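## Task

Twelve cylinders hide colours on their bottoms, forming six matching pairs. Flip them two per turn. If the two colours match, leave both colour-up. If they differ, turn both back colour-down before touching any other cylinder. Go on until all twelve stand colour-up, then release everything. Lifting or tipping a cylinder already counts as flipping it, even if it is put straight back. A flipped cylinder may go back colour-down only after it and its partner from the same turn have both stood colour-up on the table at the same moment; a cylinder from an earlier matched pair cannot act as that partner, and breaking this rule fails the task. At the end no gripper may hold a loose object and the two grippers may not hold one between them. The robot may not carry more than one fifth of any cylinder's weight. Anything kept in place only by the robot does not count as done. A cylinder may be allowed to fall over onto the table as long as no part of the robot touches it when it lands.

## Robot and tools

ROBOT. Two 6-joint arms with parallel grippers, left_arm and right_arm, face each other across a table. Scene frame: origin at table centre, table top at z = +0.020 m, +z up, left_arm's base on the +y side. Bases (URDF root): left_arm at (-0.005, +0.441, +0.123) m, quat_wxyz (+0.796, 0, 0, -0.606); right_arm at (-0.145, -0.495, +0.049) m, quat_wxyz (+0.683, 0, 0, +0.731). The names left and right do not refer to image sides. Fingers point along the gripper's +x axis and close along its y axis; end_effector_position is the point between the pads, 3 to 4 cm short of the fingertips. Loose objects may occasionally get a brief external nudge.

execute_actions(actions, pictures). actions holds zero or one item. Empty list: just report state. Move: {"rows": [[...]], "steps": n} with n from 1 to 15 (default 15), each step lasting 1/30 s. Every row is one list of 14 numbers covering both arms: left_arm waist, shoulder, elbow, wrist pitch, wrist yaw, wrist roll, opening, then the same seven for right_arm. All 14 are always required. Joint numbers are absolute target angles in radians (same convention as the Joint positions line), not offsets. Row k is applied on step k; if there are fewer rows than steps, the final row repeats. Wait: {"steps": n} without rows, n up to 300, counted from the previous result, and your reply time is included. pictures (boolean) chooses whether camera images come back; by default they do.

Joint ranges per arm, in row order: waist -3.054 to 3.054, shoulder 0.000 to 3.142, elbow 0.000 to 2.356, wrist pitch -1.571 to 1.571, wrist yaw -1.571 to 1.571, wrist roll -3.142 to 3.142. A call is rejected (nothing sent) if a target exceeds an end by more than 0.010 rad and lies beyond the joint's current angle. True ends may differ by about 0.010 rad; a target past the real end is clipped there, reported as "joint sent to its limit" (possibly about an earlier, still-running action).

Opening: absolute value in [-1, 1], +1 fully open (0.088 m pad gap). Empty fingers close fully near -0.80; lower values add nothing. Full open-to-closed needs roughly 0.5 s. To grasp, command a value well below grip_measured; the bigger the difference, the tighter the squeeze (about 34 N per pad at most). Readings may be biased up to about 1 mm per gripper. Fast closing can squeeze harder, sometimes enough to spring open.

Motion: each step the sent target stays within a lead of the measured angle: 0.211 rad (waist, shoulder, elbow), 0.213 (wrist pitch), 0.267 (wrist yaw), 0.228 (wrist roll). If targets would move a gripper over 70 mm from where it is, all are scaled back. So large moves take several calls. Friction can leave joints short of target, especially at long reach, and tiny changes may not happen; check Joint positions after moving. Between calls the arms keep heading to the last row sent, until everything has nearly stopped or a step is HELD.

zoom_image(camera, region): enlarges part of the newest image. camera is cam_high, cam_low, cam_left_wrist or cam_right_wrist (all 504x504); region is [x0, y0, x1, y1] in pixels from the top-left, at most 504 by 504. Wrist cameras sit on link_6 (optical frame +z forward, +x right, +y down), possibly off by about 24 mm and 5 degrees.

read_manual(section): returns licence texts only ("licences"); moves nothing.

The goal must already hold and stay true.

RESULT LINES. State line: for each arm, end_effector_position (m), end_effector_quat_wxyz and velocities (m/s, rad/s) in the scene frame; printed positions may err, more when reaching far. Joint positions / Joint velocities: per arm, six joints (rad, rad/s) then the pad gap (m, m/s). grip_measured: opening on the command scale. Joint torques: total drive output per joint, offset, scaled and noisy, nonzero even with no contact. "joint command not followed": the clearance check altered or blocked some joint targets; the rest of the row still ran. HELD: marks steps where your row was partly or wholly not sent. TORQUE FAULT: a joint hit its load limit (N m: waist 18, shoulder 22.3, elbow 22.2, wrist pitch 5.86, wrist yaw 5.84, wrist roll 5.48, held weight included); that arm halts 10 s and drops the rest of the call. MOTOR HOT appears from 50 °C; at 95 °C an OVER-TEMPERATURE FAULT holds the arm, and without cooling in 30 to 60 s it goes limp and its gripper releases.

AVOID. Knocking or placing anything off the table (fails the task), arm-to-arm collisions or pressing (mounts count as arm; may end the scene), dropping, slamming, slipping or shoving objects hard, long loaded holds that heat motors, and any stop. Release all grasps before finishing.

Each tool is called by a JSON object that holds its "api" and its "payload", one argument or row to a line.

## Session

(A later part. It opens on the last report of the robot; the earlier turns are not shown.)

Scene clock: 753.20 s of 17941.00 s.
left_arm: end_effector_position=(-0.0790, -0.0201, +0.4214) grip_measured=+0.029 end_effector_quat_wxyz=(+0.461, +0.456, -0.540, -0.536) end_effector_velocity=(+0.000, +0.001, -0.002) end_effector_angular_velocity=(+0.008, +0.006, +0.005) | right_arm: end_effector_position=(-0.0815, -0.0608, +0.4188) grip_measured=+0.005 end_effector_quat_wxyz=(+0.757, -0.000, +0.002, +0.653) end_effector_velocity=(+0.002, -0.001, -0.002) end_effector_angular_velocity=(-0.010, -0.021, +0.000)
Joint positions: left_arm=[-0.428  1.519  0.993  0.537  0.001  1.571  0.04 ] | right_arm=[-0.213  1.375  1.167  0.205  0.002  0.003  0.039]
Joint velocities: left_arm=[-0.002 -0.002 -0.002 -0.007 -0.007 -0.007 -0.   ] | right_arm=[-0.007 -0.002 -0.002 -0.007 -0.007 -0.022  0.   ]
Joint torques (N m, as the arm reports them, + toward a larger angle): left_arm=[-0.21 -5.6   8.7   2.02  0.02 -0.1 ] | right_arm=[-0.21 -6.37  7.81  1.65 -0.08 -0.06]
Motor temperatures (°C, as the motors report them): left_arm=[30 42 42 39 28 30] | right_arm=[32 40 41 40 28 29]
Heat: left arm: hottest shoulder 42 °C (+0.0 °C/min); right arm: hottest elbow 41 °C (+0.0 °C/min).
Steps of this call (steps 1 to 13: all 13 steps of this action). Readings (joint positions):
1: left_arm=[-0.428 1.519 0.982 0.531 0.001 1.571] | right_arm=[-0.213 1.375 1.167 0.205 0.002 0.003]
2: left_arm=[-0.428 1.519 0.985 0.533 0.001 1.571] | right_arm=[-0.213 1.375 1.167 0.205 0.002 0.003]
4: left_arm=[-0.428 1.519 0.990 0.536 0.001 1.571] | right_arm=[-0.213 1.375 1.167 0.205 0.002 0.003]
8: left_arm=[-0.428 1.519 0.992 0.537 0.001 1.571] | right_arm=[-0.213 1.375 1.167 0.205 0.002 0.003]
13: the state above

{"api": "execute_actions", "payload": {
  "actions": [
    {"rows":[[-0.43,1.524,1.0,0.537,0,1.571,-0.7,-0.216,1.376,1.168,0.208,0,0,0.6]],"steps":11}
  ],
  "pictures": false
}}

{"api": "execute_actions", "payload": {
  "actions": [
    {"rows":[[-0.43,1.43,0.93,0.51,0,1.571,-0.7,-0.216,1.376,1.168,0.208,0,0,0.6],[-0.43,1.33,0.86,0.48,0,1.571,-0.7,-0.216,1.376,1.168,0.208,0,0,0.6],[-0.43,1.2,0.77,0.44,0,1.571,-0.7,-0.216,1.376,1.168,0.208,0,0,0.6],[-0.43,1.058,0.672,0.386,0,1.571,-0.7,-0.216,1.376,1.168,0.208,0,0,0.6]],"steps":8}
  ],
  "pictures": false
}}

{"api": "execute_actions", "payload": {
  "actions": [
    {"rows":[[0.68,1.058,0.8,-0.87,0,1.571,-0.7,-0.07,1.379,1.5,-1.31,0,0,0.6]],"steps":15}
  ],
  "pictures": false
}}

{"api": "execute_actions", "payload": {
  "actions": [
    {"rows":[[0.68,1.058,0.9,-0.87,0,1.571,-0.7,-0.07,1.379,1.5,-1.31,0,0,0.6],[0.68,1.058,0.9,-0.87,0,1.571,-0.7,-0.07,1.379,1.5,-1.31,0,0,0.6],[0.68,1.058,0.9,-0.87,0,1.571,-0.7,-0.07,1.379,1.5,-1.31,0,0,0.6],[0.68,1.058,0.9,-0.87,0,1.571,-0.7,-0.07,1.6,1.65,-1.31,0,0,0.6],[0.68,1.624,0.924,-0.871,0,1.571,-0.7,-0.07,1.6,1.65,-1.31,0,0,0.6],[0.68,1.624,0.924,-0.871,0,1.571,-0.7,-0.07,1.6,1.65,-1.31,0,0,0.6],[0.68,1.624,0.924,-0.871,0,1.571,-0.7,-0.07,1.6,1.65,-1.31,0,0,0.6],[0.68,1.624,0.924,-0.871,0,1.571,-0.7,-0.07,2.05,1.79,-1.31,0,0,0.6]],"steps":15}
  ],
  "pictures": false
}}

{"api": "execute_actions", "payload": {
  "actions": [
    {"rows":[[0.68,1.624,0.924,-0.871,0,1.571,-0.7,-0.07,2.05,1.79,-1.31,0,0,0.6]],"steps":9}
  ]
}}

Scene clock: 760.97 s of 17941.00 s.
left_arm: end_effector_position=(-0.0793, -0.0203, +0.4212) grip_measured=+0.024 end_effector_quat_wxyz=(+0.461, +0.456, -0.540, -0.536) end_effector_velocity=(-0.000, -0.000, -0.007) end_effector_angular_velocity=(+0.030, +0.018, +0.005) | right_arm: end_effector_position=(-0.0818, -0.0608, +0.4190) grip_measured=+0.578 end_effector_quat_wxyz=(+0.756, +0.000, +0.002, +0.654) end_effector_velocity=(+0.002, -0.001, -0.004) end_effector_angular_velocity=(-0.013, -0.005, -0.010)
Joint positions: left_arm=[-0.428  1.52   0.993  0.536  0.     1.571  0.04 ] | right_arm=[-0.214  1.375  1.167  0.206 -0.002  0.003  0.067]
Joint velocities: left_arm=[-0.002  0.002 -0.002 -0.022 -0.007 -0.022 -0.   ] | right_arm=[-0.002 -0.002 -0.007 -0.007  0.007 -0.007  0.175]
Joint torques (N m, as the arm reports them, + toward a larger angle): left_arm=[-0.15 -5.8   8.58  2.11  0.04 -0.1 ] | right_arm=[-0.14 -6.45  7.93  1.57  0.02 -0.04]
Motor temperatures (°C, as the motors report them): left_arm=[30 42 43 40 28 30] | right_arm=[32 40 41 41 28 29]
Heat: left arm: hottest elbow 43 °C (+1.0 °C/min); right arm: hottest elbow 41 °C (+0.0 °C/min).
Steps of this call (steps 1 to 15: the robot went on to your last target; steps 16 to 222: nothing new was sent; steps 223 to 233: all 11 steps of this action). Readings (joint positions):
223: left_arm=[-0.428 1.520 0.993 0.537 0.000 1.571] | right_arm=[-0.214 1.375 1.167 0.205 -0.002 0.003]
224: left_arm=[-0.428 1.520 0.993 0.537 0.000 1.571] | right_arm=[-0.214 1.375 1.167 0.205 -0.002 0.003]
226: left_arm=[-0.428 1.520 0.993 0.537 0.000 1.571] | right_arm=[-0.214 1.375 1.167 0.205 -0.002 0.003]
230: left_arm=[-0.428 1.520 0.993 0.536 0.000 1.571] | right_arm=[-0.214 1.375 1.167 0.206 -0.002 0.003]
233: the state above

Scene clock: 761.23 s of 17941.00 s.
left_arm: end_effector_position=(-0.0651, +0.0686, +0.4028) grip_measured=+0.023 end_effector_quat_wxyz=(+0.443, +0.474, -0.525, -0.551) end_effector_velocity=(+0.036, +0.229, +0.162) end_effector_angular_velocity=(-0.575, +0.100, -0.004) | right_arm: end_effector_position=(-0.0818, -0.0608, +0.4190) grip_measured=+0.599 end_effector_quat_wxyz=(+0.756, +0.000, +0.002, +0.654) end_effector_velocity=(+0.002, -0.002, +0.000) end_effector_angular_velocity=(-0.001, +0.008, -0.000)
Joint positions: left_arm=[-0.428  1.15   0.699  0.395  0.     1.571  0.04 ] | right_arm=[-0.214  1.375  1.167  0.206 -0.002  0.003  0.068]
Joint velocities: left_arm=[ 0.002 -1.131 -0.496 -0.051  0.007 -0.007 -0.   ] | right_arm=[-0.007 -0.007 -0.002 -0.007 -0.007  0.007  0.   ]
Joint torques (N m, as the arm reports them, + toward a larger angle): left_arm=[-0.2  -4.24  9.43  2.54  0.03 -0.1 ] | right_arm=[-0.21 -6.43  7.88  1.57  0.04 -0.05]
Motor temperatures (°C, as the motors report them): left_arm=[30 42 43 40 28 30] | right_arm=[32 40 41 41 28 29]
Heat: left arm: hottest elbow 43 °C (+1.0 °C/min); right arm: hottest elbow 41 °C (+0.0 °C/min).
Steps of this call (steps 1 to 8: all 8 steps of this action). Readings (joint positions):
1: left_arm=[-0.428 1.510 0.987 0.534 0.000 1.571] | right_arm=[-0.214 1.375 1.167 0.206 -0.002 0.003]
2: left_arm=[-0.428 1.480 0.961 0.518 0.000 1.571] | right_arm=[-0.214 1.375 1.167 0.206 -0.002 0.003]
4: left_arm=[-0.428 1.370 0.855 0.468 0.000 1.571] | right_arm=[-0.214 1.375 1.167 0.206 -0.002 0.003]
8: the state above

Scene clock: 761.73 s of 17941.00 s.
left_arm: end_effector_position=(+0.1875, +0.2058, +0.3020) grip_measured=+0.023 end_effector_quat_wxyz=(+0.485, +0.705, -0.048, -0.515) end_effector_velocity=(+0.258, +0.588, -0.313) end_effector_angular_velocity=(+1.515, +1.237, +1.883) | right_arm: end_effector_position=(-0.1454, -0.1076, +0.3835) grip_measured=+0.600 end_effector_quat_wxyz=(+0.678, -0.199, +0.201, +0.678) end_effector_velocity=(-0.002, -0.216, -0.373) end_effector_angular_velocity=(-1.980, -0.012, +0.021)
Joint positions: left_arm=[ 0.42   1.063  0.794 -0.478  0.004  1.571  0.04 ] | right_arm=[-0.069  1.375  1.501 -0.699 -0.002  0.003  0.068]
Joint velocities: left_arm=[ 1.883 -0.002 -0.002 -1.956 -0.007  0.007  0.   ] | right_arm=[ 0.002  0.051 -0.002 -1.927 -0.007 -0.022 -0.   ]
Joint torques (N m, as the arm reports them, + toward a larger angle): left_arm=[ 0.07 -3.64  8.41  1.63 -0.06 -0.1 ] | right_arm=[-0.15 -5.9   7.14  1.18  0.03 -0.06]
Motor temperatures (°C, as the motors report them): left_arm=[30 42 43 40 28 30] | right_arm=[32 40 41 41 28 29]
Heat: left arm: hottest elbow 43 °C (+1.0 °C/min); right arm: hottest elbow 41 °C (+0.0 °C/min).
Steps of this call (steps 1 to 15: all 15 steps of this action). Readings (joint positions):
1: left_arm=[-0.411 1.121 0.706 0.354 0.016 1.571] | right_arm=[-0.205 1.376 1.193 0.155 0.009 0.003]
2: left_arm=[-0.362 1.101 0.729 0.294 0.019 1.571] | right_arm=[-0.177 1.382 1.238 0.089 0.011 0.003]
4: left_arm=[-0.240 1.079 0.772 0.183 0.007 1.571] | right_arm=[-0.113 1.393 1.344 -0.034 -0.001 0.002]
8: left_arm=[0.000 1.063 0.794 -0.052 0.004 1.571] | right_arm=[-0.069 1.372 1.482 -0.262 -0.004 0.003]
15: the state above

Scene clock: 762.23 s of 17941.00 s.
left_arm: end_effector_position=(+0.2057, +0.2891, +0.1642) grip_measured=+0.023 end_effector_quat_wxyz=(+0.327, +0.633, +0.317, -0.626) end_effector_velocity=(-0.068, +0.050, -0.136) end_effector_angular_velocity=(+0.398, +0.565, +0.015) | right_arm: end_effector_position=(-0.1454, -0.1034, +0.2034) grip_measured=+0.600 end_effector_quat_wxyz=(+0.529, -0.468, +0.471, +0.529) end_effector_velocity=(-0.002, +0.052, -0.528) end_effector_angular_velocity=(-1.507, +0.023, +0.007)
Joint positions: left_arm=[ 0.677  1.602  0.918 -0.869 -0.002  1.572  0.04 ] | right_arm=[-0.069  1.937  1.78  -1.295 -0.002  0.003  0.068]
Joint velocities: left_arm=[ 0.007  0.486 -0.081 -0.125  0.007 -0.007 -0.   ] | right_arm=[-0.002  1.414  0.002 -0.095 -0.022 -0.007 -0.   ]
Joint torques (N m, as the arm reports them, + toward a larger angle): left_arm=[ 0.26 -6.85  7.07  0.53  0.17 -0.07] | right_arm=[-0.16 -9.1   7.18 -0.19  0.03 -0.06]
Motor temperatures (°C, as the motors report them): left_arm=[30 42 43 40 28 30] | right_arm=[32 40 41 41 28 29]
Heat: left arm: hottest elbow 43 °C (+1.0 °C/min); right arm: hottest elbow 41 °C (+0.0 °C/min).
Steps of this call (steps 1 to 15: all 15 steps of this action). Readings (joint positions):
1: left_arm=[0.483 1.064 0.807 -0.551 0.004 1.571] | right_arm=[-0.069 1.376 1.501 -0.763 -0.002 0.003]
2: left_arm=[0.544 1.067 0.824 -0.617 0.002 1.571] | right_arm=[-0.069 1.376 1.501 -0.825 -0.002 0.003]
4: left_arm=[0.629 1.067 0.861 -0.727 -0.004 1.572] | right_arm=[-0.069 1.402 1.522 -0.965 -0.002 0.003]
8: left_arm=[0.670 1.253 0.923 -0.828 -0.003 1.572] | right_arm=[-0.069 1.567 1.650 -1.202 -0.002 0.003]
15: the state above

Scene clock: 762.53 s of 17941.00 s.
left_arm: end_effector_position=(+0.2043, +0.2901, +0.1601) grip_measured=+0.022 end_effector_quat_wxyz=(+0.321, +0.630, +0.323, -0.629) end_effector_velocity=(-0.004, +0.005, -0.001) end_effector_angular_velocity=(+0.034, +0.009, -0.015) | right_arm: end_effector_position=(-0.1454, -0.1021, +0.1595) grip_measured=+0.600 end_effector_quat_wxyz=(+0.498, -0.501, +0.504, +0.497) end_effector_velocity=(-0.000, +0.003, +0.012) end_effector_angular_velocity=(+0.022, +0.007, +0.005)
Joint positions: left_arm=[ 0.677  1.618  0.918 -0.871 -0.002  1.572  0.04 ] | right_arm=[-0.069  2.057  1.784 -1.308 -0.002  0.003  0.068]
Joint velocities: left_arm=[-0.007  0.002 -0.002 -0.022 -0.022  0.007 -0.   ] | right_arm=[-0.002 -0.007  0.037 -0.022 -0.007 -0.007 -0.   ]
Joint torques (N m, as the arm reports them, + toward a larger angle): left_arm=[ 0.21 -4.59  6.62  0.44  0.17 -0.07] | right_arm=[ -0.08 -11.05   6.59  -0.02   0.01  -0.05]
Motor temperatures (°C, as the motors report them): left_arm=[30 42 43 40 28 30] | right_arm=[32 41 41 41 28 29]
Heat: left arm: hottest elbow 43 °C (+1.0 °C/min); right arm: hottest shoulder 41 °C (+0.0 °C/min).
Steps of this call (steps 1 to 9: all 9 steps of this action). Readings (joint positions):
1: left_arm=[0.677 1.612 0.917 -0.871 -0.002 1.572] | right_arm=[-0.069 1.980 1.780 -1.299 -0.002 0.003]
2: left_arm=[0.677 1.616 0.917 -0.871 -0.002 1.572] | right_arm=[-0.069 2.015 1.780 -1.303 -0.002 0.003]
4: left_arm=[0.677 1.618 0.918 -0.871 -0.002 1.572] | right_arm=[-0.069 2.054 1.777 -1.306 -0.002 0.003]
8: left_arm=[0.677 1.618 0.918 -0.871 -0.002 1.572] | right_arm=[-0.069 2.057 1.781 -1.308 -0.002 0.003]
9: the state above

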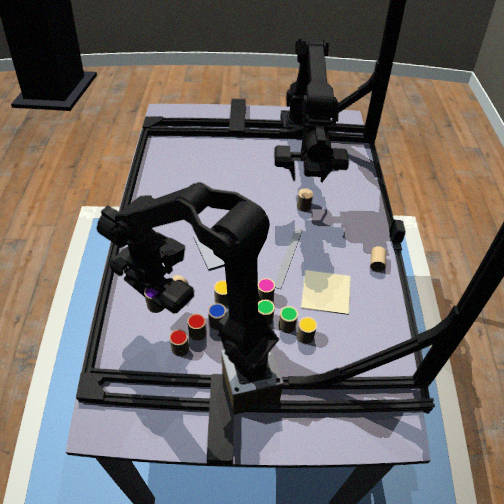

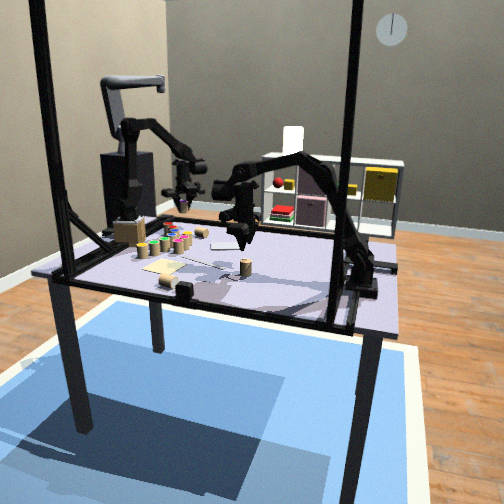

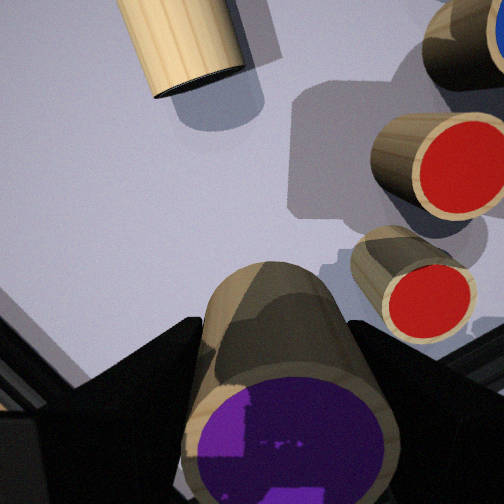

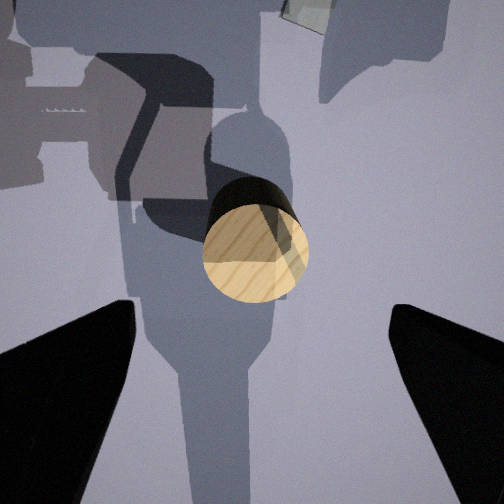

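{"api": "execute_actions", "payload": {
  "actions": [
    {"rows":[[0.68,1.65,0.90,-0.83,0,1.571,-0.7,-0.07,2.056,1.764,-1.278,0,0,0.5],[0.68,1.68,0.875,-0.78,0,1.571,-0.7,-0.07,2.062,1.738,-1.246,0,0,0.5],[0.68,1.71,0.852,-0.73,0,1.571,-0.7,-0.07,2.069,1.712,-1.214,0,0,0.5],[0.68,1.74,0.83,-0.68,0,1.571,-0.7,-0.07,2.076,1.686,-1.182,0,0,0.5],[0.68,1.77,0.81,-0.63,0,1.571,-0.7,-0.07,2.084,1.661,-1.15,0,0,0.5],[0.68,1.80,0.794,-0.58,0,1.571,-0.7,-0.07,2.092,1.636,-1.118,0,0,0.5],[0.68,1.825,0.781,-0.54,0,1.571,-0.7,-0.07,2.101,1.611,-1.085,0,0,0.5],[0.68,1.845,0.772,-0.51,0,1.571,-0.7,-0.07,2.11,1.586,-1.052,0,0,0.5],[0.68,1.856,0.767,-0.493,0,1.571,-0.7,-0.07,2.119,1.562,-1.02,0,0,0.5],[0.68,1.863,0.764,-0.482,0,1.571,-0.7,-0.07,2.128,1.54,-0.99,0,0,0.5],[0.68,1.868,0.762,-0.475,0,1.571,-0.7,-0.07,2.135,1.523,-0.964,0,0,0.5],[0.68,1.872,0.76,-0.47,0,1.571,-0.7,-0.07,2.135,1.523,-0.964,0,0,0.5]],"steps":15}
  ],
  "pictures": false
}}

{"api": "execute_actions", "payload": {
  "actions": [
    {"rows":[[0.68,1.872,0.76,-0.47,0,1.571,-0.7,-0.07,2.135,1.523,-0.964,0,0,-0.7],[0.68,1.872,0.76,-0.47,0,1.571,0.28,-0.07,2.135,1.523,-0.964,0,0,-0.7]],"steps":13}
  ],
  "pictures": false
}}

{"api": "execute_actions", "payload": {
  "actions": [
    {"rows":[[0.68,1.825,0.785,-0.55,0,1.571,0.28,-0.07,2.1,1.61,-1.085,0,0,-0.7],[0.68,1.77,0.82,-0.637,0,1.571,0.28,-0.07,2.07,1.7,-1.2,0,0,-0.7],[0.68,1.70,0.87,-0.75,0,1.571,0.28,-0.07,2.05,1.79,-1.31,0,0,-0.7],[0.68,1.624,0.924,-0.871,0,1.571,0.28,-0.07,2.05,1.79,-1.31,0,0,-0.7],[0.68,1.624,0.924,-0.871,0,1.571,0.28,-0.07,1.8,1.72,-1.31,0,0,-0.7],[0.68,1.624,0.924,-0.871,0,1.571,0.28,-0.07,1.8,1.72,-1.31,0,0,-0.7],[0.68,1.624,0.924,-0.871,0,1.571,0.28,-0.07,1.8,1.72,-1.31,0,0,-0.7],[0.68,1.058,0.9,-0.87,0,1.571,0.28,-0.216,1.379,1.45,-1.0,0,0,-0.7],[0.68,1.058,0.9,-0.87,0,1.571,0.28,-0.216,1.379,1.45,-1.0,0,0,-0.7],[0.68,1.058,0.9,-0.87,0,1.571,0.5,-0.216,1.379,1.45,-1.0,0,0,-0.7],[-0.43,1.058,0.8,-0.3,0,1.571,0.9,-0.216,1.379,1.45,-1.0,0,0,-0.7]],"steps":15}
  ],
  "pictures": false
}}

{"api": "execute_actions", "payload": {
  "actions": [
    {"rows":[[-0.43,1.058,0.672,0.386,0,1.571,0.9,-0.216,1.376,1.168,0.208,0,0,-0.7]],"steps":15}
  ],
  "pictures": false
}}

{"api": "execute_actions", "payload": {
  "actions": [
    {"rows":[[-0.43,1.058,0.672,0.386,0,1.571,0.9,-0.216,1.376,1.168,0.208,0,0,-0.7]],"steps":11}
  ],
  "pictures": false
}}

{"api": "execute_actions", "payload": {
  "actions": [
    {"rows":[[-0.43,1.2,0.77,0.44,0,1.571,0.9,-0.216,1.376,1.168,0.208,0,0,-0.7],[-0.43,1.2,0.77,0.44,0,1.571,0.9,-0.216,1.376,1.168,0.208,0,0,-0.7],[-0.43,1.33,0.86,0.48,0,1.571,0.9,-0.216,1.376,1.168,0.208,0,0,-0.7],[-0.43,1.33,0.86,0.48,0,1.571,0.9,-0.216,1.376,1.168,0.208,0,0,-0.7],[-0.43,1.43,0.93,0.51,0,1.571,0.9,-0.216,1.376,1.168,0.208,0,0,-0.7],[-0.43,1.43,0.93,0.51,0,1.571,0.9,-0.216,1.376,1.168,0.208,0,0,-0.7],[-0.43,1.524,1.0,0.537,0,1.571,0.9,-0.216,1.376,1.168,0.208,0,0,-0.7]],"steps":14}
  ],
  "pictures": false
}}

{"api": "execute_actions", "payload": {
  "actions": [
    {"rows":[[-0.43,1.524,1.0,0.537,0,1.571,-0.7,-0.216,1.376,1.168,0.208,0,0,-0.7]],"steps":13}
  ],
  "pictures": false
}}

Scene clock: 780.00 s of 17941.00 s.
left_arm: end_effector_position=(+0.2044, +0.2901, +0.0703) grip_measured=+0.019 end_effector_quat_wxyz=(+0.318, +0.628, +0.326, -0.631) end_effector_velocity=(+0.028, -0.017, -0.005) end_effector_angular_velocity=(-0.069, -0.134, +0.005) | right_arm: end_effector_position=(-0.1454, -0.1011, +0.0703) grip_measured=+0.501 end_effector_quat_wxyz=(+0.498, -0.501, +0.504, +0.497) end_effector_velocity=(-0.004, -0.027, -0.085) end_effector_angular_velocity=(-0.124, +0.022, +0.024)
Joint positions: left_arm=[ 0.678  1.864  0.764 -0.483 -0.002  1.572  0.04 ] | right_arm=[-0.069  2.129  1.532 -0.984 -0.002  0.002  0.064]
Joint velocities: left_arm=[-0.002  0.017 -0.002  0.168 -0.022 -0.007 -0.   ] | right_arm=[ 0.002  0.115 -0.178  0.168 -0.022 -0.022 -0.   ]
Joint torques (N m, as the arm reports them, + toward a larger angle): left_arm=[ 0.2  -5.    3.97  0.52  0.16 -0.05] | right_arm=[ -0.11 -10.63   6.27   0.35   0.02  -0.03]
Motor temperatures (°C, as the motors report them): left_arm=[30 42 42 38 28 30] | right_arm=[32 44 41 40 28 29]
Heat: left arm: hottest shoulder 42 °C (+0.0 °C/min); right arm: hottest shoulder 44 °C (+3.0 °C/min).
Steps of this call (steps 1 to 15: the robot went on to your last target; steps 16 to 509: nothing new was sent; steps 510 to 524: all 15 steps of this action). Readings (joint positions):
510: left_arm=[0.678 1.623 0.917 -0.867 -0.002 1.572] | right_arm=[-0.069 2.056 1.784 -1.305 -0.002 0.002]
511: left_arm=[0.678 1.630 0.911 -0.845 -0.002 1.571] | right_arm=[-0.069 2.056 1.777 -1.290 -0.002 0.002]
513: left_arm=[0.678 1.664 0.888 -0.770 -0.002 1.571] | right_arm=[-0.069 2.056 1.751 -1.242 -0.002 0.002]
517: left_arm=[0.678 1.780 0.813 -0.606 -0.002 1.571] | right_arm=[-0.069 2.068 1.658 -1.129 -0.002 0.002]
524: the state above

Scene clock: 780.43 s of 17941.00 s.
left_arm: end_effector_position=(+0.2061, +0.2889, +0.0698) grip_measured=+0.270 end_effector_quat_wxyz=(+0.321, +0.630, +0.324, -0.629) end_effector_velocity=(-0.001, +0.001, +0.001) end_effector_angular_velocity=(+0.007, -0.002, +0.005) | right_arm: end_effector_position=(-0.1454, -0.0993, +0.0679) grip_measured=+0.004 end_effector_quat_wxyz=(+0.500, -0.499, +0.502, +0.500) end_effector_velocity=(-0.000, -0.009, +0.000) end_effector_angular_velocity=(-0.037, +0.007, +0.020)
Joint positions: left_arm=[ 0.678  1.866  0.764 -0.472 -0.002  1.572  0.052] | right_arm=[-0.069  2.131  1.527 -0.966 -0.002  0.002  0.039]
Joint velocities: left_arm=[-0.002 -0.007 -0.002 -0.007 -0.007 -0.007 -0.   ] | right_arm=[-0.002 -0.002 -0.002 -0.037 -0.007 -0.022  0.   ]
Joint torques (N m, as the arm reports them, + toward a larger angle): left_arm=[ 0.23 -4.91  3.84  0.55  0.17 -0.06] | right_arm=[-0.07 -9.96  5.53  0.27  0.04 -0.05]
Motor temperatures (°C, as the motors report them): left_arm=[30 42 42 38 28 30] | right_arm=[32 45 41 40 28 29]
Heat: left arm: hottest shoulder 42 °C (+0.0 °C/min); right arm: hottest shoulder 45 °C (+4.0 °C/min).
Steps of this call (steps 1 to 13: all 13 steps of this action). Readings (joint positions):
1: left_arm=[0.678 1.864 0.764 -0.479 -0.002 1.572] | right_arm=[-0.069 2.131 1.528 -0.979 -0.002 0.002]
2: left_arm=[0.678 1.864 0.764 -0.477 -0.002 1.572] | right_arm=[-0.069 2.131 1.527 -0.975 -0.002 0.002]
4: left_arm=[0.678 1.864 0.764 -0.475 -0.002 1.572] | right_arm=[-0.069 2.131 1.527 -0.968 -0.002 0.002]
8: left_arm=[0.678 1.866 0.764 -0.473 -0.002 1.572] | right_arm=[-0.069 2.131 1.527 -0.966 -0.002 0.002]
13: the state above

Scene clock: 780.93 s of 17941.00 s.
left_arm: end_effector_position=(+0.1903, +0.2105, +0.2531) grip_measured=+0.832 end_effector_quat_wxyz=(+0.424, +0.708, +0.041, -0.563) end_effector_velocity=(-0.226, -0.429, +0.489) end_effector_angular_velocity=(-1.972, -1.673, -1.482) | right_arm: end_effector_position=(-0.0871, -0.1358, +0.2534) grip_measured=+0.004 end_effector_quat_wxyz=(+0.646, -0.346, +0.405, +0.547) end_effector_velocity=(-0.039, -0.145, +0.532) end_effector_angular_velocity=(+1.653, -0.228, +0.036)
Joint positions: left_arm=[ 0.433  1.232  0.829 -0.58  -0.005  1.572  0.08 ] | right_arm=[-0.227  1.57   1.463 -1.017  0.006  0.001  0.039]
Joint velocities: left_arm=[-1.492 -1.355 -0.168  1.399 -0.007 -0.007  0.041] | right_arm=[ 0.027 -1.619 -0.12   0.168 -0.037  0.007 -0.   ]
Joint torques (N m, as the arm reports them, + toward a larger angle): left_arm=[ 0.58 -4.67  6.36  1.5   0.2  -0.1 ] | right_arm=[  0.93 -10.52   6.75   0.89  -0.17   0.01]
Motor temperatures (°C, as the motors report them): left_arm=[30 42 42 38 28 30] | right_arm=[32 45 41 40 28 29]
Heat: left arm: hottest shoulder 42 °C (+0.0 °C/min); right arm: hottest shoulder 45 °C (+4.0 °C/min).
Steps of this call (steps 1 to 15: all 15 steps of this action). Readings (joint positions):
1: left_arm=[0.678 1.863 0.766 -0.483 -0.002 1.572] | right_arm=[-0.069 2.131 1.539 -0.988 -0.002 0.002]
2: left_arm=[0.678 1.850 0.776 -0.525 -0.002 1.572] | right_arm=[-0.069 2.131 1.570 -1.049 -0.002 0.002]
4: left_arm=[0.678 1.786 0.813 -0.657 -0.002 1.572] | right_arm=[-0.069 2.126 1.647 -1.162 -0.002 0.002]
8: left_arm=[0.678 1.621 0.906 -0.803 -0.002 1.572] | right_arm=[-0.076 1.968 1.658 -1.203 -0.009 0.001]
15: the state above

Scene clock: 781.43 s of 17941.00 s.
left_arm: end_effector_position=(-0.0489, +0.0838, +0.4012) grip_measured=+0.900 end_effector_quat_wxyz=(+0.444, +0.492, -0.508, -0.550) end_effector_velocity=(-0.240, +0.019, +0.266) end_effector_angular_velocity=(-1.182, +0.135, -0.665) | right_arm: end_effector_position=(-0.0813, -0.0691, +0.3486) grip_measured=+0.003 end_effector_quat_wxyz=(+0.749, -0.103, +0.121, +0.644) end_effector_velocity=(+0.014, +0.124, +0.376) end_effector_angular_velocity=(+1.799, -0.270, +0.026)
Joint positions: left_arm=[-0.39   1.067  0.68   0.296  0.002  1.572  0.083] | right_arm=[-0.217  1.386  1.166 -0.099  0.002  0.001  0.039]
Joint velocities: left_arm=[-0.672 -0.071 -0.002  1.121 -0.007  0.007  0.   ] | right_arm=[ 0.002  0.002 -0.002  1.824 -0.022 -0.007 -0.   ]
Joint torques (N m, as the arm reports them, + toward a larger angle): left_arm=[ 1.39 -3.87  7.07  1.88 -0.05 -0.14] | right_arm=[ 0.06 -7.75  8.05  1.67 -0.08  0.  ]
Motor temperatures (°C, as the motors report them): left_arm=[30 42 42 38 28 30] | right_arm=[32 45 41 40 28 29]
Heat: left arm: hottest shoulder 42 °C (+0.0 °C/min); right arm: hottest shoulder 45 °C (+4.0 °C/min).
Steps of this call (steps 1 to 15: all 15 steps of this action). Readings (joint positions):
1: left_arm=[0.381 1.185 0.806 -0.512 -0.005 1.572] | right_arm=[-0.224 1.512 1.429 -0.959 0.004 0.001]
2: left_arm=[0.320 1.139 0.776 -0.443 -0.004 1.572] | right_arm=[-0.221 1.452 1.379 -0.886 0.003 0.001]
4: left_arm=[0.196 1.084 0.726 -0.330 -0.004 1.572] | right_arm=[-0.217 1.377 1.291 -0.771 0.001 0.001]
8: left_arm=[-0.045 1.075 0.683 -0.092 -0.004 1.572] | right_arm=[-0.217 1.380 1.187 -0.533 0.002 0.001]
15: the state above

Scene clock: 781.80 s of 17941.00 s.
left_arm: end_effector_position=(-0.0617, +0.0863, +0.4223) grip_measured=+0.900 end_effector_quat_wxyz=(+0.459, +0.459, -0.539, -0.537) end_effector_velocity=(-0.001, +0.001, -0.005) end_effector_angular_velocity=(+0.023, +0.004, -0.000) | right_arm: end_effector_position=(-0.0799, -0.0598, +0.4147) grip_measured=+0.004 end_effector_quat_wxyz=(+0.758, -0.005, +0.007, +0.652) end_effector_velocity=(-0.002, -0.001, +0.023) end_effector_angular_velocity=(+0.100, -0.007, +0.019)
Joint positions: left_arm=[-0.427  1.059  0.679  0.382  0.     1.572  0.083] | right_arm=[-0.217  1.38   1.167  0.197  0.002  0.001  0.039]
Joint velocities: left_arm=[-0.007 -0.002 -0.002 -0.022 -0.007 -0.007 -0.   ] | right_arm=[-0.002 -0.007 -0.002  0.095 -0.022  0.007 -0.   ]
Joint torques (N m, as the arm reports them, + toward a larger angle): left_arm=[-0.19 -3.42  7.03  2.21  0.03 -0.13] | right_arm=[ 0.08 -6.95  8.01  1.75 -0.1   0.  ]
Motor temperatures (°C, as the motors report them): left_arm=[30 42 42 38 28 30] | right_arm=[32 45 41 40 28 29]
Heat: left arm: hottest shoulder 42 °C (+0.0 °C/min); right arm: hottest shoulder 45 °C (+4.0 °C/min).
Steps of this call (steps 1 to 11: all 11 steps of this action). Readings (joint positions):
1: left_arm=[-0.406 1.064 0.680 0.327 0.002 1.572] | right_arm=[-0.217 1.386 1.166 -0.038 0.002 0.001]
2: left_arm=[-0.415 1.061 0.679 0.345 0.001 1.572] | right_arm=[-0.217 1.386 1.166 0.022 0.002 0.001]
4: left_arm=[-0.422 1.059 0.679 0.365 0.000 1.572] | right_arm=[-0.217 1.386 1.166 0.123 0.002 0.001]
8: left_arm=[-0.426 1.059 0.679 0.379 0.000 1.572] | right_arm=[-0.217 1.380 1.167 0.187 0.002 0.001]
11: the state above

Scene clock: 782.27 s of 17941.00 s.
left_arm: end_effector_position=(-0.0788, -0.0190, +0.4137) grip_measured=+0.900 end_effector_quat_wxyz=(+0.456, +0.462, -0.536, -0.540) end_effector_velocity=(+0.002, -0.015, +0.030) end_effector_angular_velocity=(-0.083, +0.050, +0.025) | right_arm: end_effector_position=(-0.0799, -0.0597, +0.4165) grip_measured=+0.004 end_effector_quat_wxyz=(+0.758, -0.002, +0.004, +0.652) end_effector_velocity=(-0.002, -0.000, +0.001) end_effector_angular_velocity=(-0.003, -0.007, +0.020)
Joint positions: left_arm=[-0.428  1.518  0.979  0.529  0.     1.572  0.083] | right_arm=[-0.217  1.38   1.167  0.205  0.002  0.001  0.039]
Joint velocities: left_arm=[ 0.002  0.042  0.081  0.051 -0.022 -0.037 -0.   ] | right_arm=[-0.002 -0.002  0.002 -0.007 -0.022 -0.007 -0.001]
Joint torques (N m, as the arm reports them, + toward a larger angle): left_arm=[-0.22 -6.12  9.49  2.4   0.03 -0.14] | right_arm=[ 0.08 -7.03  7.91  1.64 -0.1   0.  ]
Motor temperatures (°C, as the motors report them): left_arm=[30 42 42 38 28 30] | right_arm=[32 45 41 40 28 29]
Heat: left arm: hottest shoulder 42 °C (+0.0 °C/min); right arm: hottest shoulder 45 °C (+4.0 °C/min).
Steps of this call (steps 1 to 14: all 14 steps of this action). Readings (joint positions):
1: left_arm=[-0.427 1.078 0.689 0.390 0.000 1.572] | right_arm=[-0.217 1.380 1.167 0.200 0.002 0.001]
2: left_arm=[-0.427 1.108 0.709 0.411 0.000 1.572] | right_arm=[-0.217 1.380 1.167 0.203 0.002 0.001]
4: left_arm=[-0.428 1.210 0.783 0.449 0.000 1.572] | right_arm=[-0.217 1.380 1.167 0.204 0.002 0.001]
8: left_arm=[-0.428 1.418 0.927 0.508 0.000 1.572] | right_arm=[-0.217 1.380 1.167 0.204 0.002 0.001]
14: the state above

Scene clock: 782.70 s of 17941.00 s.
left_arm: end_effector_position=(-0.0790, -0.0204, +0.4198) grip_measured=+0.025 end_effector_quat_wxyz=(+0.460, +0.458, -0.540, -0.536) end_effector_velocity=(-0.000, -0.001, +0.002) end_effector_angular_velocity=(-0.006, +0.008, +0.005) | right_arm: end_effector_position=(-0.0800, -0.0597, +0.4170) grip_measured=+0.004 end_effector_quat_wxyz=(+0.758, -0.002, +0.003, +0.652) end_effector_velocity=(+0.002, -0.001, +0.001) end_effector_angular_velocity=(+0.008, +0.006, -0.010)
Joint positions: left_arm=[-0.428  1.521  0.992  0.534  0.     1.572  0.04 ] | right_arm=[-0.217  1.38   1.167  0.208  0.001  0.001  0.039]
Joint velocities: left_arm=[-0.002  0.002  0.002  0.007 -0.007 -0.007  0.   ] | right_arm=[-0.002 -0.002 -0.002  0.007  0.007  0.007 -0.   ]
Joint torques (N m, as the arm reports them, + toward a larger angle): left_arm=[-0.21 -5.83  8.74  2.25  0.03 -0.14] | right_arm=[ 0.08 -7.08  8.05  1.43 -0.08  0.  ]
Motor temperatures (°C, as the motors report them): left_arm=[30 42 42 38 28 30] | right_arm=[32 45 41 40 28 29]
Heat: left arm: hottest shoulder 42 °C (+0.0 °C/min); right arm: hottest shoulder 45 °C (+4.0 °C/min).
Steps of this call (steps 1 to 13: all 13 steps of this action). Readings (joint positions):
1: left_arm=[-0.428 1.519 0.982 0.531 0.000 1.572] | right_arm=[-0.217 1.380 1.167 0.205 0.002 0.001]
2: left_arm=[-0.428 1.519 0.985 0.534 0.000 1.572] | right_arm=[-0.217 1.380 1.167 0.205 0.002 0.001]
4: left_arm=[-0.428 1.519 0.990 0.536 0.000 1.572] | right_arm=[-0.217 1.380 1.167 0.205 0.002 0.001]
8: left_arm=[-0.428 1.520 0.992 0.534 0.000 1.572] | right_arm=[-0.217 1.380 1.167 0.207 0.001 0.001]
13: the state above

{"api": "execute_actions", "payload": {
  "actions": []
}}

Scene clock: 787.47 s of 17941.00 s.
left_arm: end_effector_position=(-0.0792, -0.0204, +0.4196) grip_measured=+0.022 end_effector_quat_wxyz=(+0.460, +0.458, -0.540, -0.537) end_effector_velocity=(-0.000, -0.000, -0.004) end_effector_angular_velocity=(+0.011, -0.009, +0.005) | right_arm: end_effector_position=(-0.0800, -0.0598, +0.4176) grip_measured=+0.004 end_effector_quat_wxyz=(+0.758, -0.001, +0.002, +0.652) end_effector_velocity=(-0.000, -0.001, +0.001) end_effector_angular_velocity=(+0.006, -0.008, +0.005)
Joint positions: left_arm=[-0.428  1.521  0.992  0.534  0.     1.572  0.04 ] | right_arm=[-0.217  1.38   1.167  0.208  0.001  0.001  0.039]
Joint velocities: left_arm=[-0.002  0.002 -0.002 -0.007 -0.007  0.007 -0.   ] | right_arm=[-0.002 -0.002 -0.002  0.007 -0.007 -0.007 -0.   ]
Joint torques (N m, as the arm reports them, + toward a larger angle): left_arm=[-0.19 -5.85  8.77  2.23  0.03 -0.14] | right_arm=[ 0.   -6.85  7.96  1.4  -0.07 -0.02]
Motor temperatures (°C, as the motors report them): left_arm=[30 42 43 39 28 30] | right_arm=[32 44 41 40 28 29]
Heat: left arm: hottest elbow 43 °C (+0.0 °C/min); right arm: hottest shoulder 44 °C (+2.0 °C/min).
Steps of this call (steps 1 to 15: the robot went on to your last target; steps 16 to 143: nothing new was sent). Readings (joint positions):
1: left_arm=[-0.428 1.521 0.992 0.534 0.000 1.572] | right_arm=[-0.217 1.380 1.167 0.208 0.001 0.001]
2: left_arm=[-0.428 1.521 0.992 0.534 0.000 1.572] | right_arm=[-0.217 1.380 1.167 0.208 0.001 0.001]
4: left_arm=[-0.428 1.521 0.992 0.534 0.000 1.572] | right_arm=[-0.217 1.380 1.167 0.208 0.001 0.001]
8: left_arm=[-0.428 1.521 0.992 0.534 0.000 1.572] | right_arm=[-0.217 1.380 1.167 0.208 0.001 0.001]
143: the state above
All arms were judged still, so your last target was given up. Only a new action makes them travel on or press farther. Fingers that are still opening or closing keep moving.

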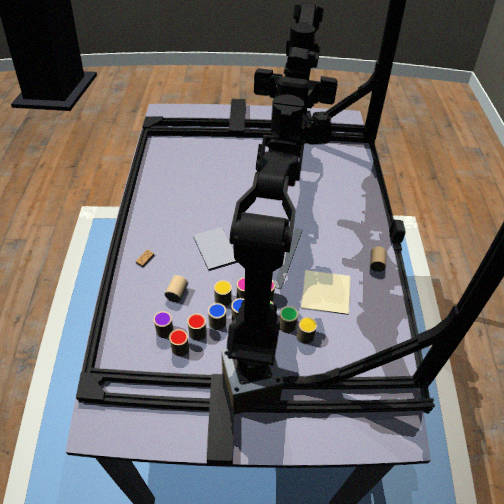

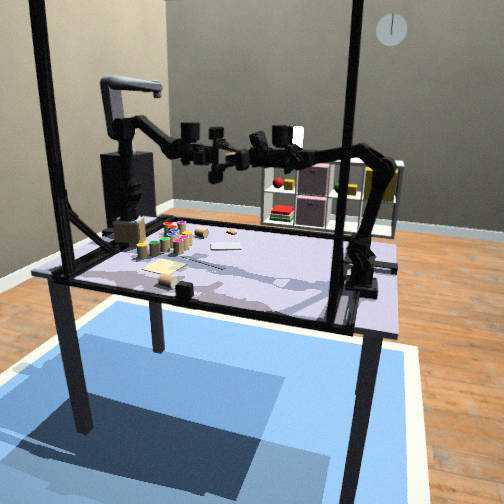

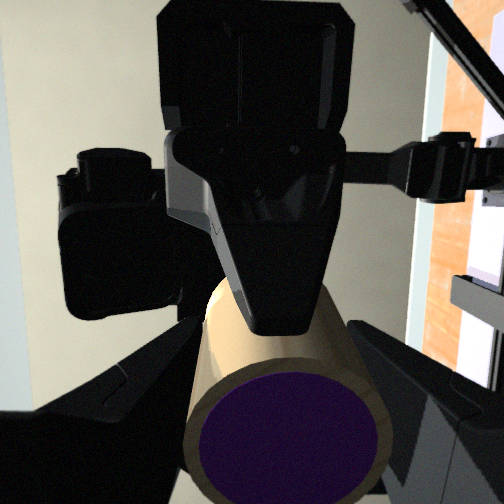

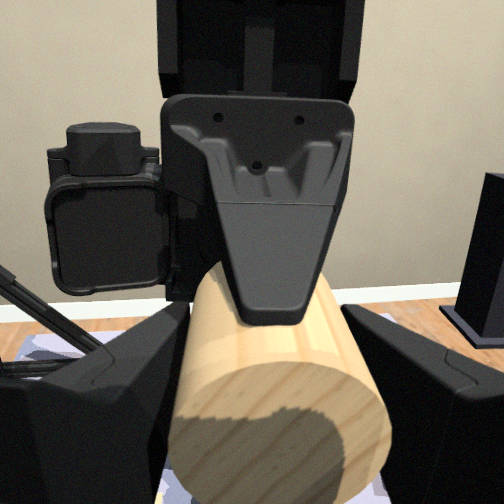

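{"api": "execute_actions", "payload": {
  "actions": [
    {"rows":[[-0.43,1.524,1.0,0.537,0,1.571,-0.7,-0.216,1.376,1.168,0.208,0,0,0.6]],"steps":11}
  ],
  "pictures": false
}}

{"api": "execute_actions", "payload": {
  "actions": [
    {"rows":[[-0.43,1.43,0.93,0.51,0,1.571,-0.7,-0.216,1.376,1.168,0.208,0,0,0.6],[-0.43,1.33,0.86,0.48,0,1.571,-0.7,-0.216,1.376,1.168,0.208,0,0,0.6],[-0.43,1.2,0.77,0.44,0,1.571,-0.7,-0.216,1.376,1.168,0.208,0,0,0.6],[-0.43,1.058,0.672,0.386,0,1.571,-0.7,-0.216,1.376,1.168,0.208,0,0,0.6]],"steps":8}
  ],
  "pictures": false
}}

{"api": "execute_actions", "payload": {
  "actions": [
    {"rows":[[-0.35,1.058,0.9,-0.94,0,1.571,-0.7,-0.216,0.8,0.8,-0.5,0,0,0.6]],"steps":15}
  ],
  "pictures": false
}}

{"api": "execute_actions", "payload": {
  "actions": [
    {"rows":[[-0.35,1.058,0.9,-0.94,0,1.571,-0.7,-0.216,0.8,0.8,-0.5,0,0,0.6],[-0.35,1.058,0.9,-0.94,0,1.571,-0.7,-0.216,0.8,0.8,-0.5,0,0,0.6],[-0.35,1.6,1.35,-1.03,0,1.571,-0.7,-0.216,0.8,0.8,-0.5,0,0,0.6]],"steps":12}
  ],
  "pictures": false
}}

{"api": "execute_actions", "payload": {
  "actions": [
    {"rows":[[-0.35,2.112,1.615,-1.074,0,1.571,-0.7,-0.216,0.8,0.8,-0.5,0,0,0.6]],"steps":15}
  ]
}}

Scene clock: 794.43 s of 17941.00 s.
left_arm: end_effector_position=(-0.0792, -0.0205, +0.4197) grip_measured=+0.020 end_effector_quat_wxyz=(+0.460, +0.458, -0.540, -0.537) end_effector_velocity=(-0.002, +0.001, +0.002) end_effector_angular_velocity=(-0.008, -0.006, -0.010) | right_arm: end_effector_position=(-0.0803, -0.0600, +0.4179) grip_measured=+0.580 end_effector_quat_wxyz=(+0.758, -0.001, +0.002, +0.652) end_effector_velocity=(+0.002, -0.002, -0.005) end_effector_angular_velocity=(-0.025, -0.019, -0.010)
Joint positions: left_arm=[-0.428  1.521  0.992  0.534  0.     1.572  0.04 ] | right_arm=[-0.216  1.379  1.167  0.208  0.001  0.001  0.067]
Joint velocities: left_arm=[-0.002 -0.002 -0.002  0.007  0.007  0.007 -0.   ] | right_arm=[-0.002 -0.007 -0.007 -0.022  0.007 -0.022  0.174]
Joint torques (N m, as the arm reports them, + toward a larger angle): left_arm=[-0.17 -5.9   8.72  2.25  0.03 -0.14] | right_arm=[ 0.03 -6.92  7.89  1.4  -0.07  0.  ]
Motor temperatures (°C, as the motors report them): left_arm=[30 43 43 41 28 30] | right_arm=[32 44 42 41 28 29]
Heat: left arm: hottest shoulder 43 °C (+0.0 °C/min); right arm: hottest shoulder 44 °C (+3.0 °C/min).
Steps of this call (steps 1 to 198: nothing new was sent; steps 199 to 209: all 11 steps of this action). Readings (joint positions):
199: left_arm=[-0.428 1.521 0.992 0.534 0.000 1.572] | right_arm=[-0.216 1.379 1.167 0.208 0.001 0.001]
200: left_arm=[-0.428 1.521 0.992 0.534 0.000 1.572] | right_arm=[-0.216 1.379 1.167 0.208 0.001 0.001]
202: left_arm=[-0.428 1.521 0.992 0.534 0.000 1.572] | right_arm=[-0.216 1.379 1.167 0.208 0.001 0.001]
206: left_arm=[-0.428 1.521 0.992 0.534 0.000 1.572] | right_arm=[-0.216 1.379 1.167 0.208 0.001 0.001]
209: the state above

Scene clock: 794.70 s of 17941.00 s.
left_arm: end_effector_position=(-0.0649, +0.0689, +0.4037) grip_measured=+0.020 end_effector_quat_wxyz=(+0.444, +0.473, -0.526, -0.550) end_effector_velocity=(+0.037, +0.226, +0.170) end_effector_angular_velocity=(-0.597, +0.116, +0.016) | right_arm: end_effector_position=(-0.0803, -0.0600, +0.4179) grip_measured=+0.599 end_effector_quat_wxyz=(+0.758, -0.001, +0.002, +0.652) end_effector_velocity=(+0.000, +0.001, -0.007) end_effector_angular_velocity=(-0.028, -0.003, -0.005)
Joint positions: left_arm=[-0.428  1.148  0.699  0.395  0.     1.572  0.04 ] | right_arm=[-0.216  1.379  1.167  0.208  0.001  0.001  0.068]
Joint velocities: left_arm=[-0.007 -1.121 -0.476 -0.037 -0.022 -0.022 -0.   ] | right_arm=[ 0.002  0.002 -0.002 -0.022  0.007 -0.007  0.001]
Joint torques (N m, as the arm reports them, + toward a larger angle): left_arm=[-0.17 -4.13  9.25  2.46  0.02 -0.12] | right_arm=[-0.01 -6.88  7.89  1.4  -0.06  0.01]
Motor temperatures (°C, as the motors report them): left_arm=[30 43 43 41 28 30] | right_arm=[32 44 42 41 28 29]
Heat: left arm: hottest shoulder 43 °C (+0.0 °C/min); right arm: hottest shoulder 44 °C (+3.0 °C/min).
Steps of this call (steps 1 to 8: all 8 steps of this action). Readings (joint positions):
1: left_arm=[-0.428 1.510 0.984 0.532 0.000 1.572] | right_arm=[-0.216 1.379 1.167 0.208 0.001 0.001]
2: left_arm=[-0.428 1.478 0.958 0.516 0.000 1.572] | right_arm=[-0.216 1.379 1.167 0.208 0.001 0.001]
4: left_arm=[-0.428 1.368 0.852 0.467 0.000 1.572] | right_arm=[-0.216 1.379 1.167 0.208 0.001 0.001]
8: the state above

Scene clock: 795.20 s of 17941.00 s.
left_arm: end_effector_position=(-0.0319, +0.1279, +0.3419) grip_measured=+0.019 end_effector_quat_wxyz=(+0.281, +0.622, -0.335, -0.649) end_effector_velocity=(+0.021, +0.248, -0.317) end_effector_angular_velocity=(+1.837, -0.152, +0.008) | right_arm: end_effector_position=(-0.1045, -0.2218, +0.3054) grip_measured=+0.600 end_effector_quat_wxyz=(+0.737, -0.152, +0.177, +0.634) end_effector_velocity=(-0.006, -0.035, -0.065) end_effector_angular_velocity=(-0.302, +0.042, +0.007)
Joint positions: left_arm=[-0.353  1.06   0.899 -0.507  0.002  1.572  0.04 ] | right_arm=[-0.216  0.807  0.813 -0.477  0.001  0.001  0.068]
Joint velocities: left_arm=[-0.002  0.002 -0.002 -1.839 -0.007 -0.007  0.   ] | right_arm=[-0.002 -0.027 -0.032 -0.3   -0.007 -0.007 -0.   ]
Joint torques (N m, as the arm reports them, + toward a larger angle): left_arm=[ 0.23 -3.34  7.82  1.69 -0.01 -0.13] | right_arm=[-0.06 -2.36  6.54  1.37 -0.04  0.  ]
Motor temperatures (°C, as the motors report them): left_arm=[30 43 43 41 28 30] | right_arm=[32 44 42 41 28 29]
Heat: left arm: hottest shoulder 43 °C (+0.0 °C/min); right arm: hottest shoulder 44 °C (+3.0 °C/min).
Steps of this call (steps 1 to 15: all 15 steps of this action). Readings (joint positions):
1: left_arm=[-0.422 1.120 0.717 0.347 0.004 1.572] | right_arm=[-0.216 1.358 1.149 0.186 0.001 0.001]
2: left_arm=[-0.405 1.105 0.760 0.280 0.004 1.572] | right_arm=[-0.216 1.314 1.106 0.121 0.001 0.001]
4: left_arm=[-0.371 1.087 0.841 0.174 0.002 1.572] | right_arm=[-0.216 1.210 1.001 0.014 0.001 0.001]
8: left_arm=[-0.354 1.050 0.899 -0.063 0.002 1.572] | right_arm=[-0.216 0.997 0.844 -0.232 0.001 0.001]
15: the state above

Scene clock: 795.60 s of 17941.00 s.
left_arm: end_effector_position=(-0.0337, +0.1030, +0.2851) grip_measured=+0.019 end_effector_quat_wxyz=(+0.085, +0.692, -0.144, -0.703) end_effector_velocity=(+0.004, +0.025, -0.223) end_effector_angular_velocity=(+1.034, -0.085, +0.026) | right_arm: end_effector_position=(-0.1048, -0.2241, +0.2998) grip_measured=+0.600 end_effector_quat_wxyz=(+0.735, -0.160, +0.186, +0.632) end_effector_velocity=(-0.002, -0.002, -0.005) end_effector_angular_velocity=(-0.022, +0.000, +0.012)
Joint positions: left_arm=[-0.352  1.558  1.323 -1.009  0.002  1.572  0.04 ] | right_arm=[-0.216  0.807  0.809 -0.498  0.001  0.001  0.068]
Joint velocities: left_arm=[ 0.002  0.716  0.11  -0.432 -0.007 -0.022 -0.   ] | right_arm=[ 0.002 -0.002 -0.002 -0.022 -0.007 -0.007 -0.   ]
Joint torques (N m, as the arm reports them, + toward a larger angle): left_arm=[ 0.21 -7.07  8.75  0.68  0.02 -0.09] | right_arm=[-0.03 -2.9   6.61  1.24 -0.06 -0.03]
Motor temperatures (°C, as the motors report them): left_arm=[30 43 43 41 28 30] | right_arm=[32 44 42 41 28 29]
Heat: left arm: hottest shoulder 43 °C (+0.0 °C/min); right arm: hottest shoulder 44 °C (+3.0 °C/min).
Steps of this call (steps 1 to 12: all 12 steps of this action). Readings (joint positions):
1: left_arm=[-0.353 1.060 0.899 -0.569 0.002 1.572] | right_arm=[-0.216 0.807 0.811 -0.484 0.001 0.001]
2: left_arm=[-0.353 1.060 0.899 -0.631 0.002 1.572] | right_arm=[-0.216 0.807 0.810 -0.489 0.001 0.001]
4: left_arm=[-0.353 1.143 0.981 -0.786 0.002 1.572] | right_arm=[-0.216 0.807 0.809 -0.494 0.001 0.001]
8: left_arm=[-0.353 1.389 1.219 -0.970 0.002 1.572] | right_arm=[-0.216 0.807 0.809 -0.497 0.001 0.001]
12: the state above

Scene clock: 796.10 s of 17941.00 s.
left_arm: end_effector_position=(-0.0383, +0.0474, +0.1616) grip_measured=+0.019 end_effector_quat_wxyz=(-0.041, +0.706, -0.018, -0.707) end_effector_velocity=(+0.000, -0.025, +0.044) end_effector_angular_velocity=(-0.141, -0.011, +0.004) | right_arm: end_effector_position=(-0.1048, -0.2242, +0.2997) grip_measured=+0.600 end_effector_quat_wxyz=(+0.735, -0.160, +0.186, +0.632) end_effector_velocity=(-0.001, -0.001, -0.002) end_effector_angular_velocity=(-0.008, -0.002, +0.007)
Joint positions: left_arm=[-0.352  2.127  1.6   -1.075  0.002  1.572  0.04 ] | right_arm=[-0.216  0.807  0.809 -0.498  0.001  0.001  0.068]
Joint velocities: left_arm=[-0.002 -0.071  0.076 -0.007 -0.022 -0.007 -0.   ] | right_arm=[-0.002 -0.002 -0.002 -0.007 -0.007 -0.007 -0.   ]
Joint torques (N m, as the arm reports them, + toward a larger angle): left_arm=[ 0.2  -9.99  7.42  0.42  0.02 -0.06] | right_arm=[ 0.   -2.88  6.67  1.25 -0.05  0.01]
Motor temperatures (°C, as the motors report them): left_arm=[30 43 43 41 28 30] | right_arm=[32 44 42 41 28 29]
Heat: left arm: hottest shoulder 43 °C (+0.0 °C/min); right arm: hottest shoulder 44 °C (+3.0 °C/min).
Steps of this call (steps 1 to 15: all 15 steps of this action). Readings (joint positions):
1: left_arm=[-0.352 1.605 1.357 -1.055 0.002 1.572] | right_arm=[-0.216 0.807 0.809 -0.498 0.001 0.001]
2: left_arm=[-0.352 1.661 1.412 -1.072 0.002 1.572] | right_arm=[-0.216 0.807 0.809 -0.498 0.001 0.001]
4: left_arm=[-0.352 1.779 1.524 -1.047 0.002 1.572] | right_arm=[-0.216 0.807 0.809 -0.498 0.001 0.001]
8: left_arm=[-0.352 1.983 1.606 -1.064 0.002 1.572] | right_arm=[-0.216 0.807 0.809 -0.498 0.001 0.001]
15: the state above

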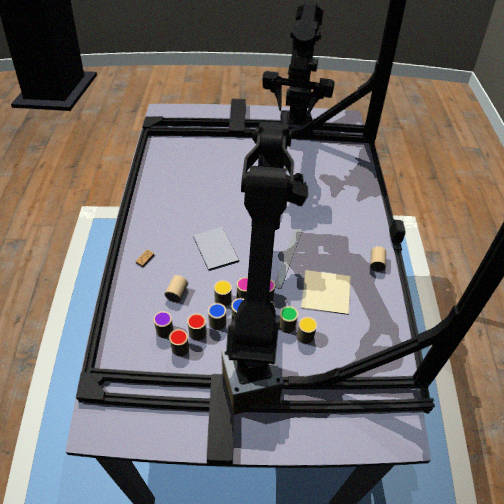

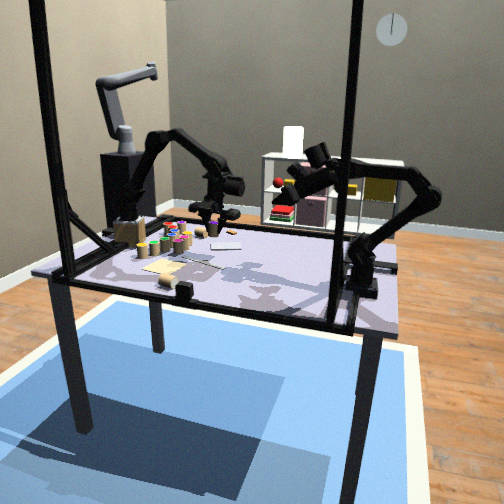

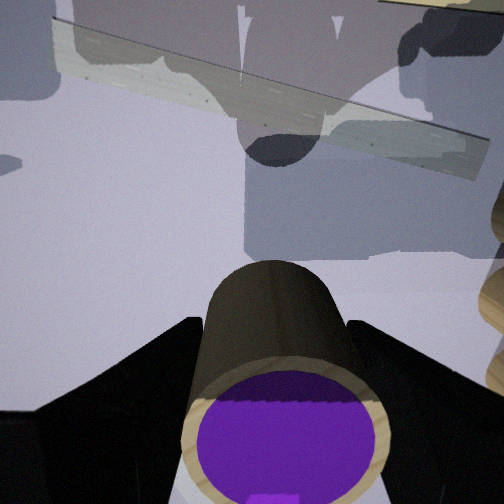

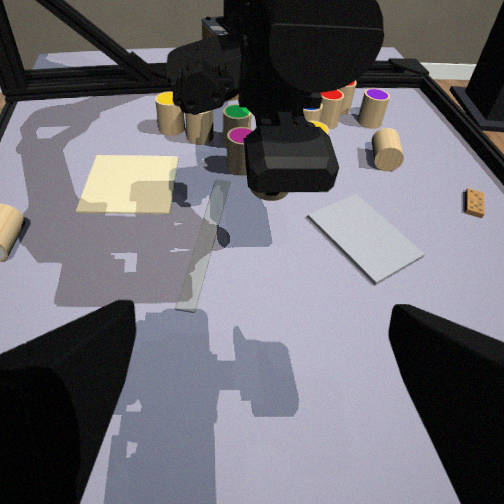

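{"api": "execute_actions", "payload": {
  "actions": [
    {"rows":[[-0.345,2.124,1.601,-1.049,0,1.571,-0.7,-0.216,0.8,0.8,-0.5,0,0,0.6],[-0.34,2.136,1.588,-1.024,0,1.571,-0.7,-0.216,0.8,0.8,-0.5,0,0,0.6],[-0.335,2.148,1.575,-0.999,0,1.571,-0.7,-0.216,0.8,0.8,-0.5,0,0,0.6],[-0.33,2.16,1.561,-0.974,0,1.571,-0.7,-0.216,0.8,0.8,-0.5,0,0,0.6],[-0.325,2.172,1.548,-0.949,0,1.571,-0.7,-0.216,0.8,0.8,-0.5,0,0,0.6],[-0.32,2.184,1.534,-0.924,0,1.571,-0.7,-0.216,0.8,0.8,-0.5,0,0,0.6],[-0.32,2.196,1.521,-0.9,0,1.571,-0.7,-0.216,0.8,0.8,-0.5,0,0,0.6],[-0.32,2.208,1.507,-0.875,0,1.571,-0.7,-0.216,0.8,0.8,-0.5,0,0,0.6],[-0.32,2.22,1.494,-0.85,0,1.571,-0.7,-0.216,0.8,0.8,-0.5,0,0,0.6],[-0.32,2.232,1.48,-0.825,0,1.571,-0.7,-0.216,0.8,0.8,-0.5,0,0,0.6],[-0.32,2.24,1.471,-0.808,0,1.571,-0.7,-0.216,0.8,0.8,-0.5,0,0,0.6],[-0.32,2.246,1.465,-0.795,0,1.571,-0.7,-0.216,0.8,0.8,-0.5,0,0,0.6]],"steps":15}
  ],
  "pictures": false
}}

{"api": "execute_actions", "payload": {
  "actions": [
    {"steps":8}
  ],
  "pictures": false
}}

Scene clock: 803.03 s of 17941.00 s.
left_arm: end_effector_position=(-0.0259, +0.0429, +0.0869) grip_measured=+0.019 end_effector_quat_wxyz=(-0.024, +0.706, -0.012, -0.707) end_effector_velocity=(+0.001, +0.031, -0.073) end_effector_angular_velocity=(+0.110, +0.001, +0.025) | right_arm: end_effector_position=(-0.1049, -0.2242, +0.2995) grip_measured=+0.600 end_effector_quat_wxyz=(+0.735, -0.160, +0.187, +0.632) end_effector_velocity=(-0.001, -0.001, +0.000) end_effector_angular_velocity=(+0.007, -0.004, +0.007)
Joint positions: left_arm=[-0.32   2.244  1.471 -0.814  0.002  1.572  0.04 ] | right_arm=[-0.216  0.806  0.808 -0.498  0.001  0.001  0.068]
Joint velocities: left_arm=[ 0.002  0.12  -0.129  0.139  0.007 -0.022 -0.   ] | right_arm=[-0.002 -0.007 -0.007  0.007 -0.007 -0.007 -0.   ]
Joint torques (N m, as the arm reports them, + toward a larger angle): left_arm=[-0.02 -9.4   6.03  0.7   0.02 -0.07] | right_arm=[ 0.03 -2.8   6.75  1.27 -0.05  0.  ]
Motor temperatures (°C, as the motors report them): left_arm=[30 45 43 40 28 30] | right_arm=[32 43 42 41 28 29]
Heat: left arm: hottest shoulder 45 °C (+3.0 °C/min); right arm: hottest shoulder 43 °C (+2.0 °C/min).
Steps of this call (steps 1 to 15: the robot went on to your last target; steps 16 to 193: nothing new was sent; steps 194 to 208: all 15 steps of this action). Readings (joint positions):
194: left_arm=[-0.352 2.119 1.610 -1.072 0.002 1.572] | right_arm=[-0.216 0.806 0.808 -0.498 0.001 0.001]
195: left_arm=[-0.351 2.119 1.606 -1.061 0.002 1.572] | right_arm=[-0.216 0.806 0.808 -0.498 0.001 0.001]
197: left_arm=[-0.346 2.124 1.595 -1.022 0.002 1.572] | right_arm=[-0.216 0.806 0.808 -0.498 0.001 0.001]
201: left_arm=[-0.327 2.162 1.550 -0.931 0.002 1.572] | right_arm=[-0.216 0.806 0.808 -0.498 0.001 0.001]
208: the state above

Scene clock: 803.30 s of 17941.00 s.
left_arm: end_effector_position=(-0.0260, +0.0411, +0.0848) grip_measured=+0.019 end_effector_quat_wxyz=(-0.021, +0.706, -0.016, -0.708) end_effector_velocity=(+0.002, +0.000, -0.001) end_effector_angular_velocity=(-0.004, -0.022, +0.005) | right_arm: end_effector_position=(-0.1049, -0.2242, +0.2995) grip_measured=+0.600 end_effector_quat_wxyz=(+0.735, -0.160, +0.187, +0.632) end_effector_velocity=(-0.002, -0.001, -0.002) end_effector_angular_velocity=(-0.010, -0.015, +0.019)
Joint positions: left_arm=[-0.32   2.247  1.466 -0.797  0.002  1.572  0.04 ] | right_arm=[-0.216  0.806  0.808 -0.498  0.001  0.001  0.068]
Joint velocities: left_arm=[-0.002 -0.002 -0.007  0.007 -0.022 -0.007 -0.   ] | right_arm=[ 0.002 -0.002 -0.002 -0.007 -0.007 -0.022 -0.   ]
Joint torques (N m, as the arm reports them, + toward a larger angle): left_arm=[-0.02 -8.89  5.31  0.49  0.03 -0.05] | right_arm=[ 0.01 -2.91  6.75  1.26 -0.05  0.  ]
Motor temperatures (°C, as the motors report them): left_arm=[30 45 43 40 28 30] | right_arm=[32 43 42 41 28 29]
Heat: left arm: hottest shoulder 45 °C (+3.0 °C/min); right arm: hottest shoulder 43 °C (+2.0 °C/min).
Steps of this call (steps 1 to 8: the robot went on to your last target). Readings (joint positions):
1: left_arm=[-0.320 2.246 1.468 -0.810 0.002 1.572] | right_arm=[-0.216 0.806 0.808 -0.498 0.001 0.001]
2: left_arm=[-0.320 2.247 1.466 -0.806 0.002 1.572] | right_arm=[-0.216 0.806 0.808 -0.498 0.001 0.001]
4: left_arm=[-0.320 2.247 1.466 -0.799 0.002 1.572] | right_arm=[-0.216 0.806 0.808 -0.498 0.001 0.001]
8: the state above


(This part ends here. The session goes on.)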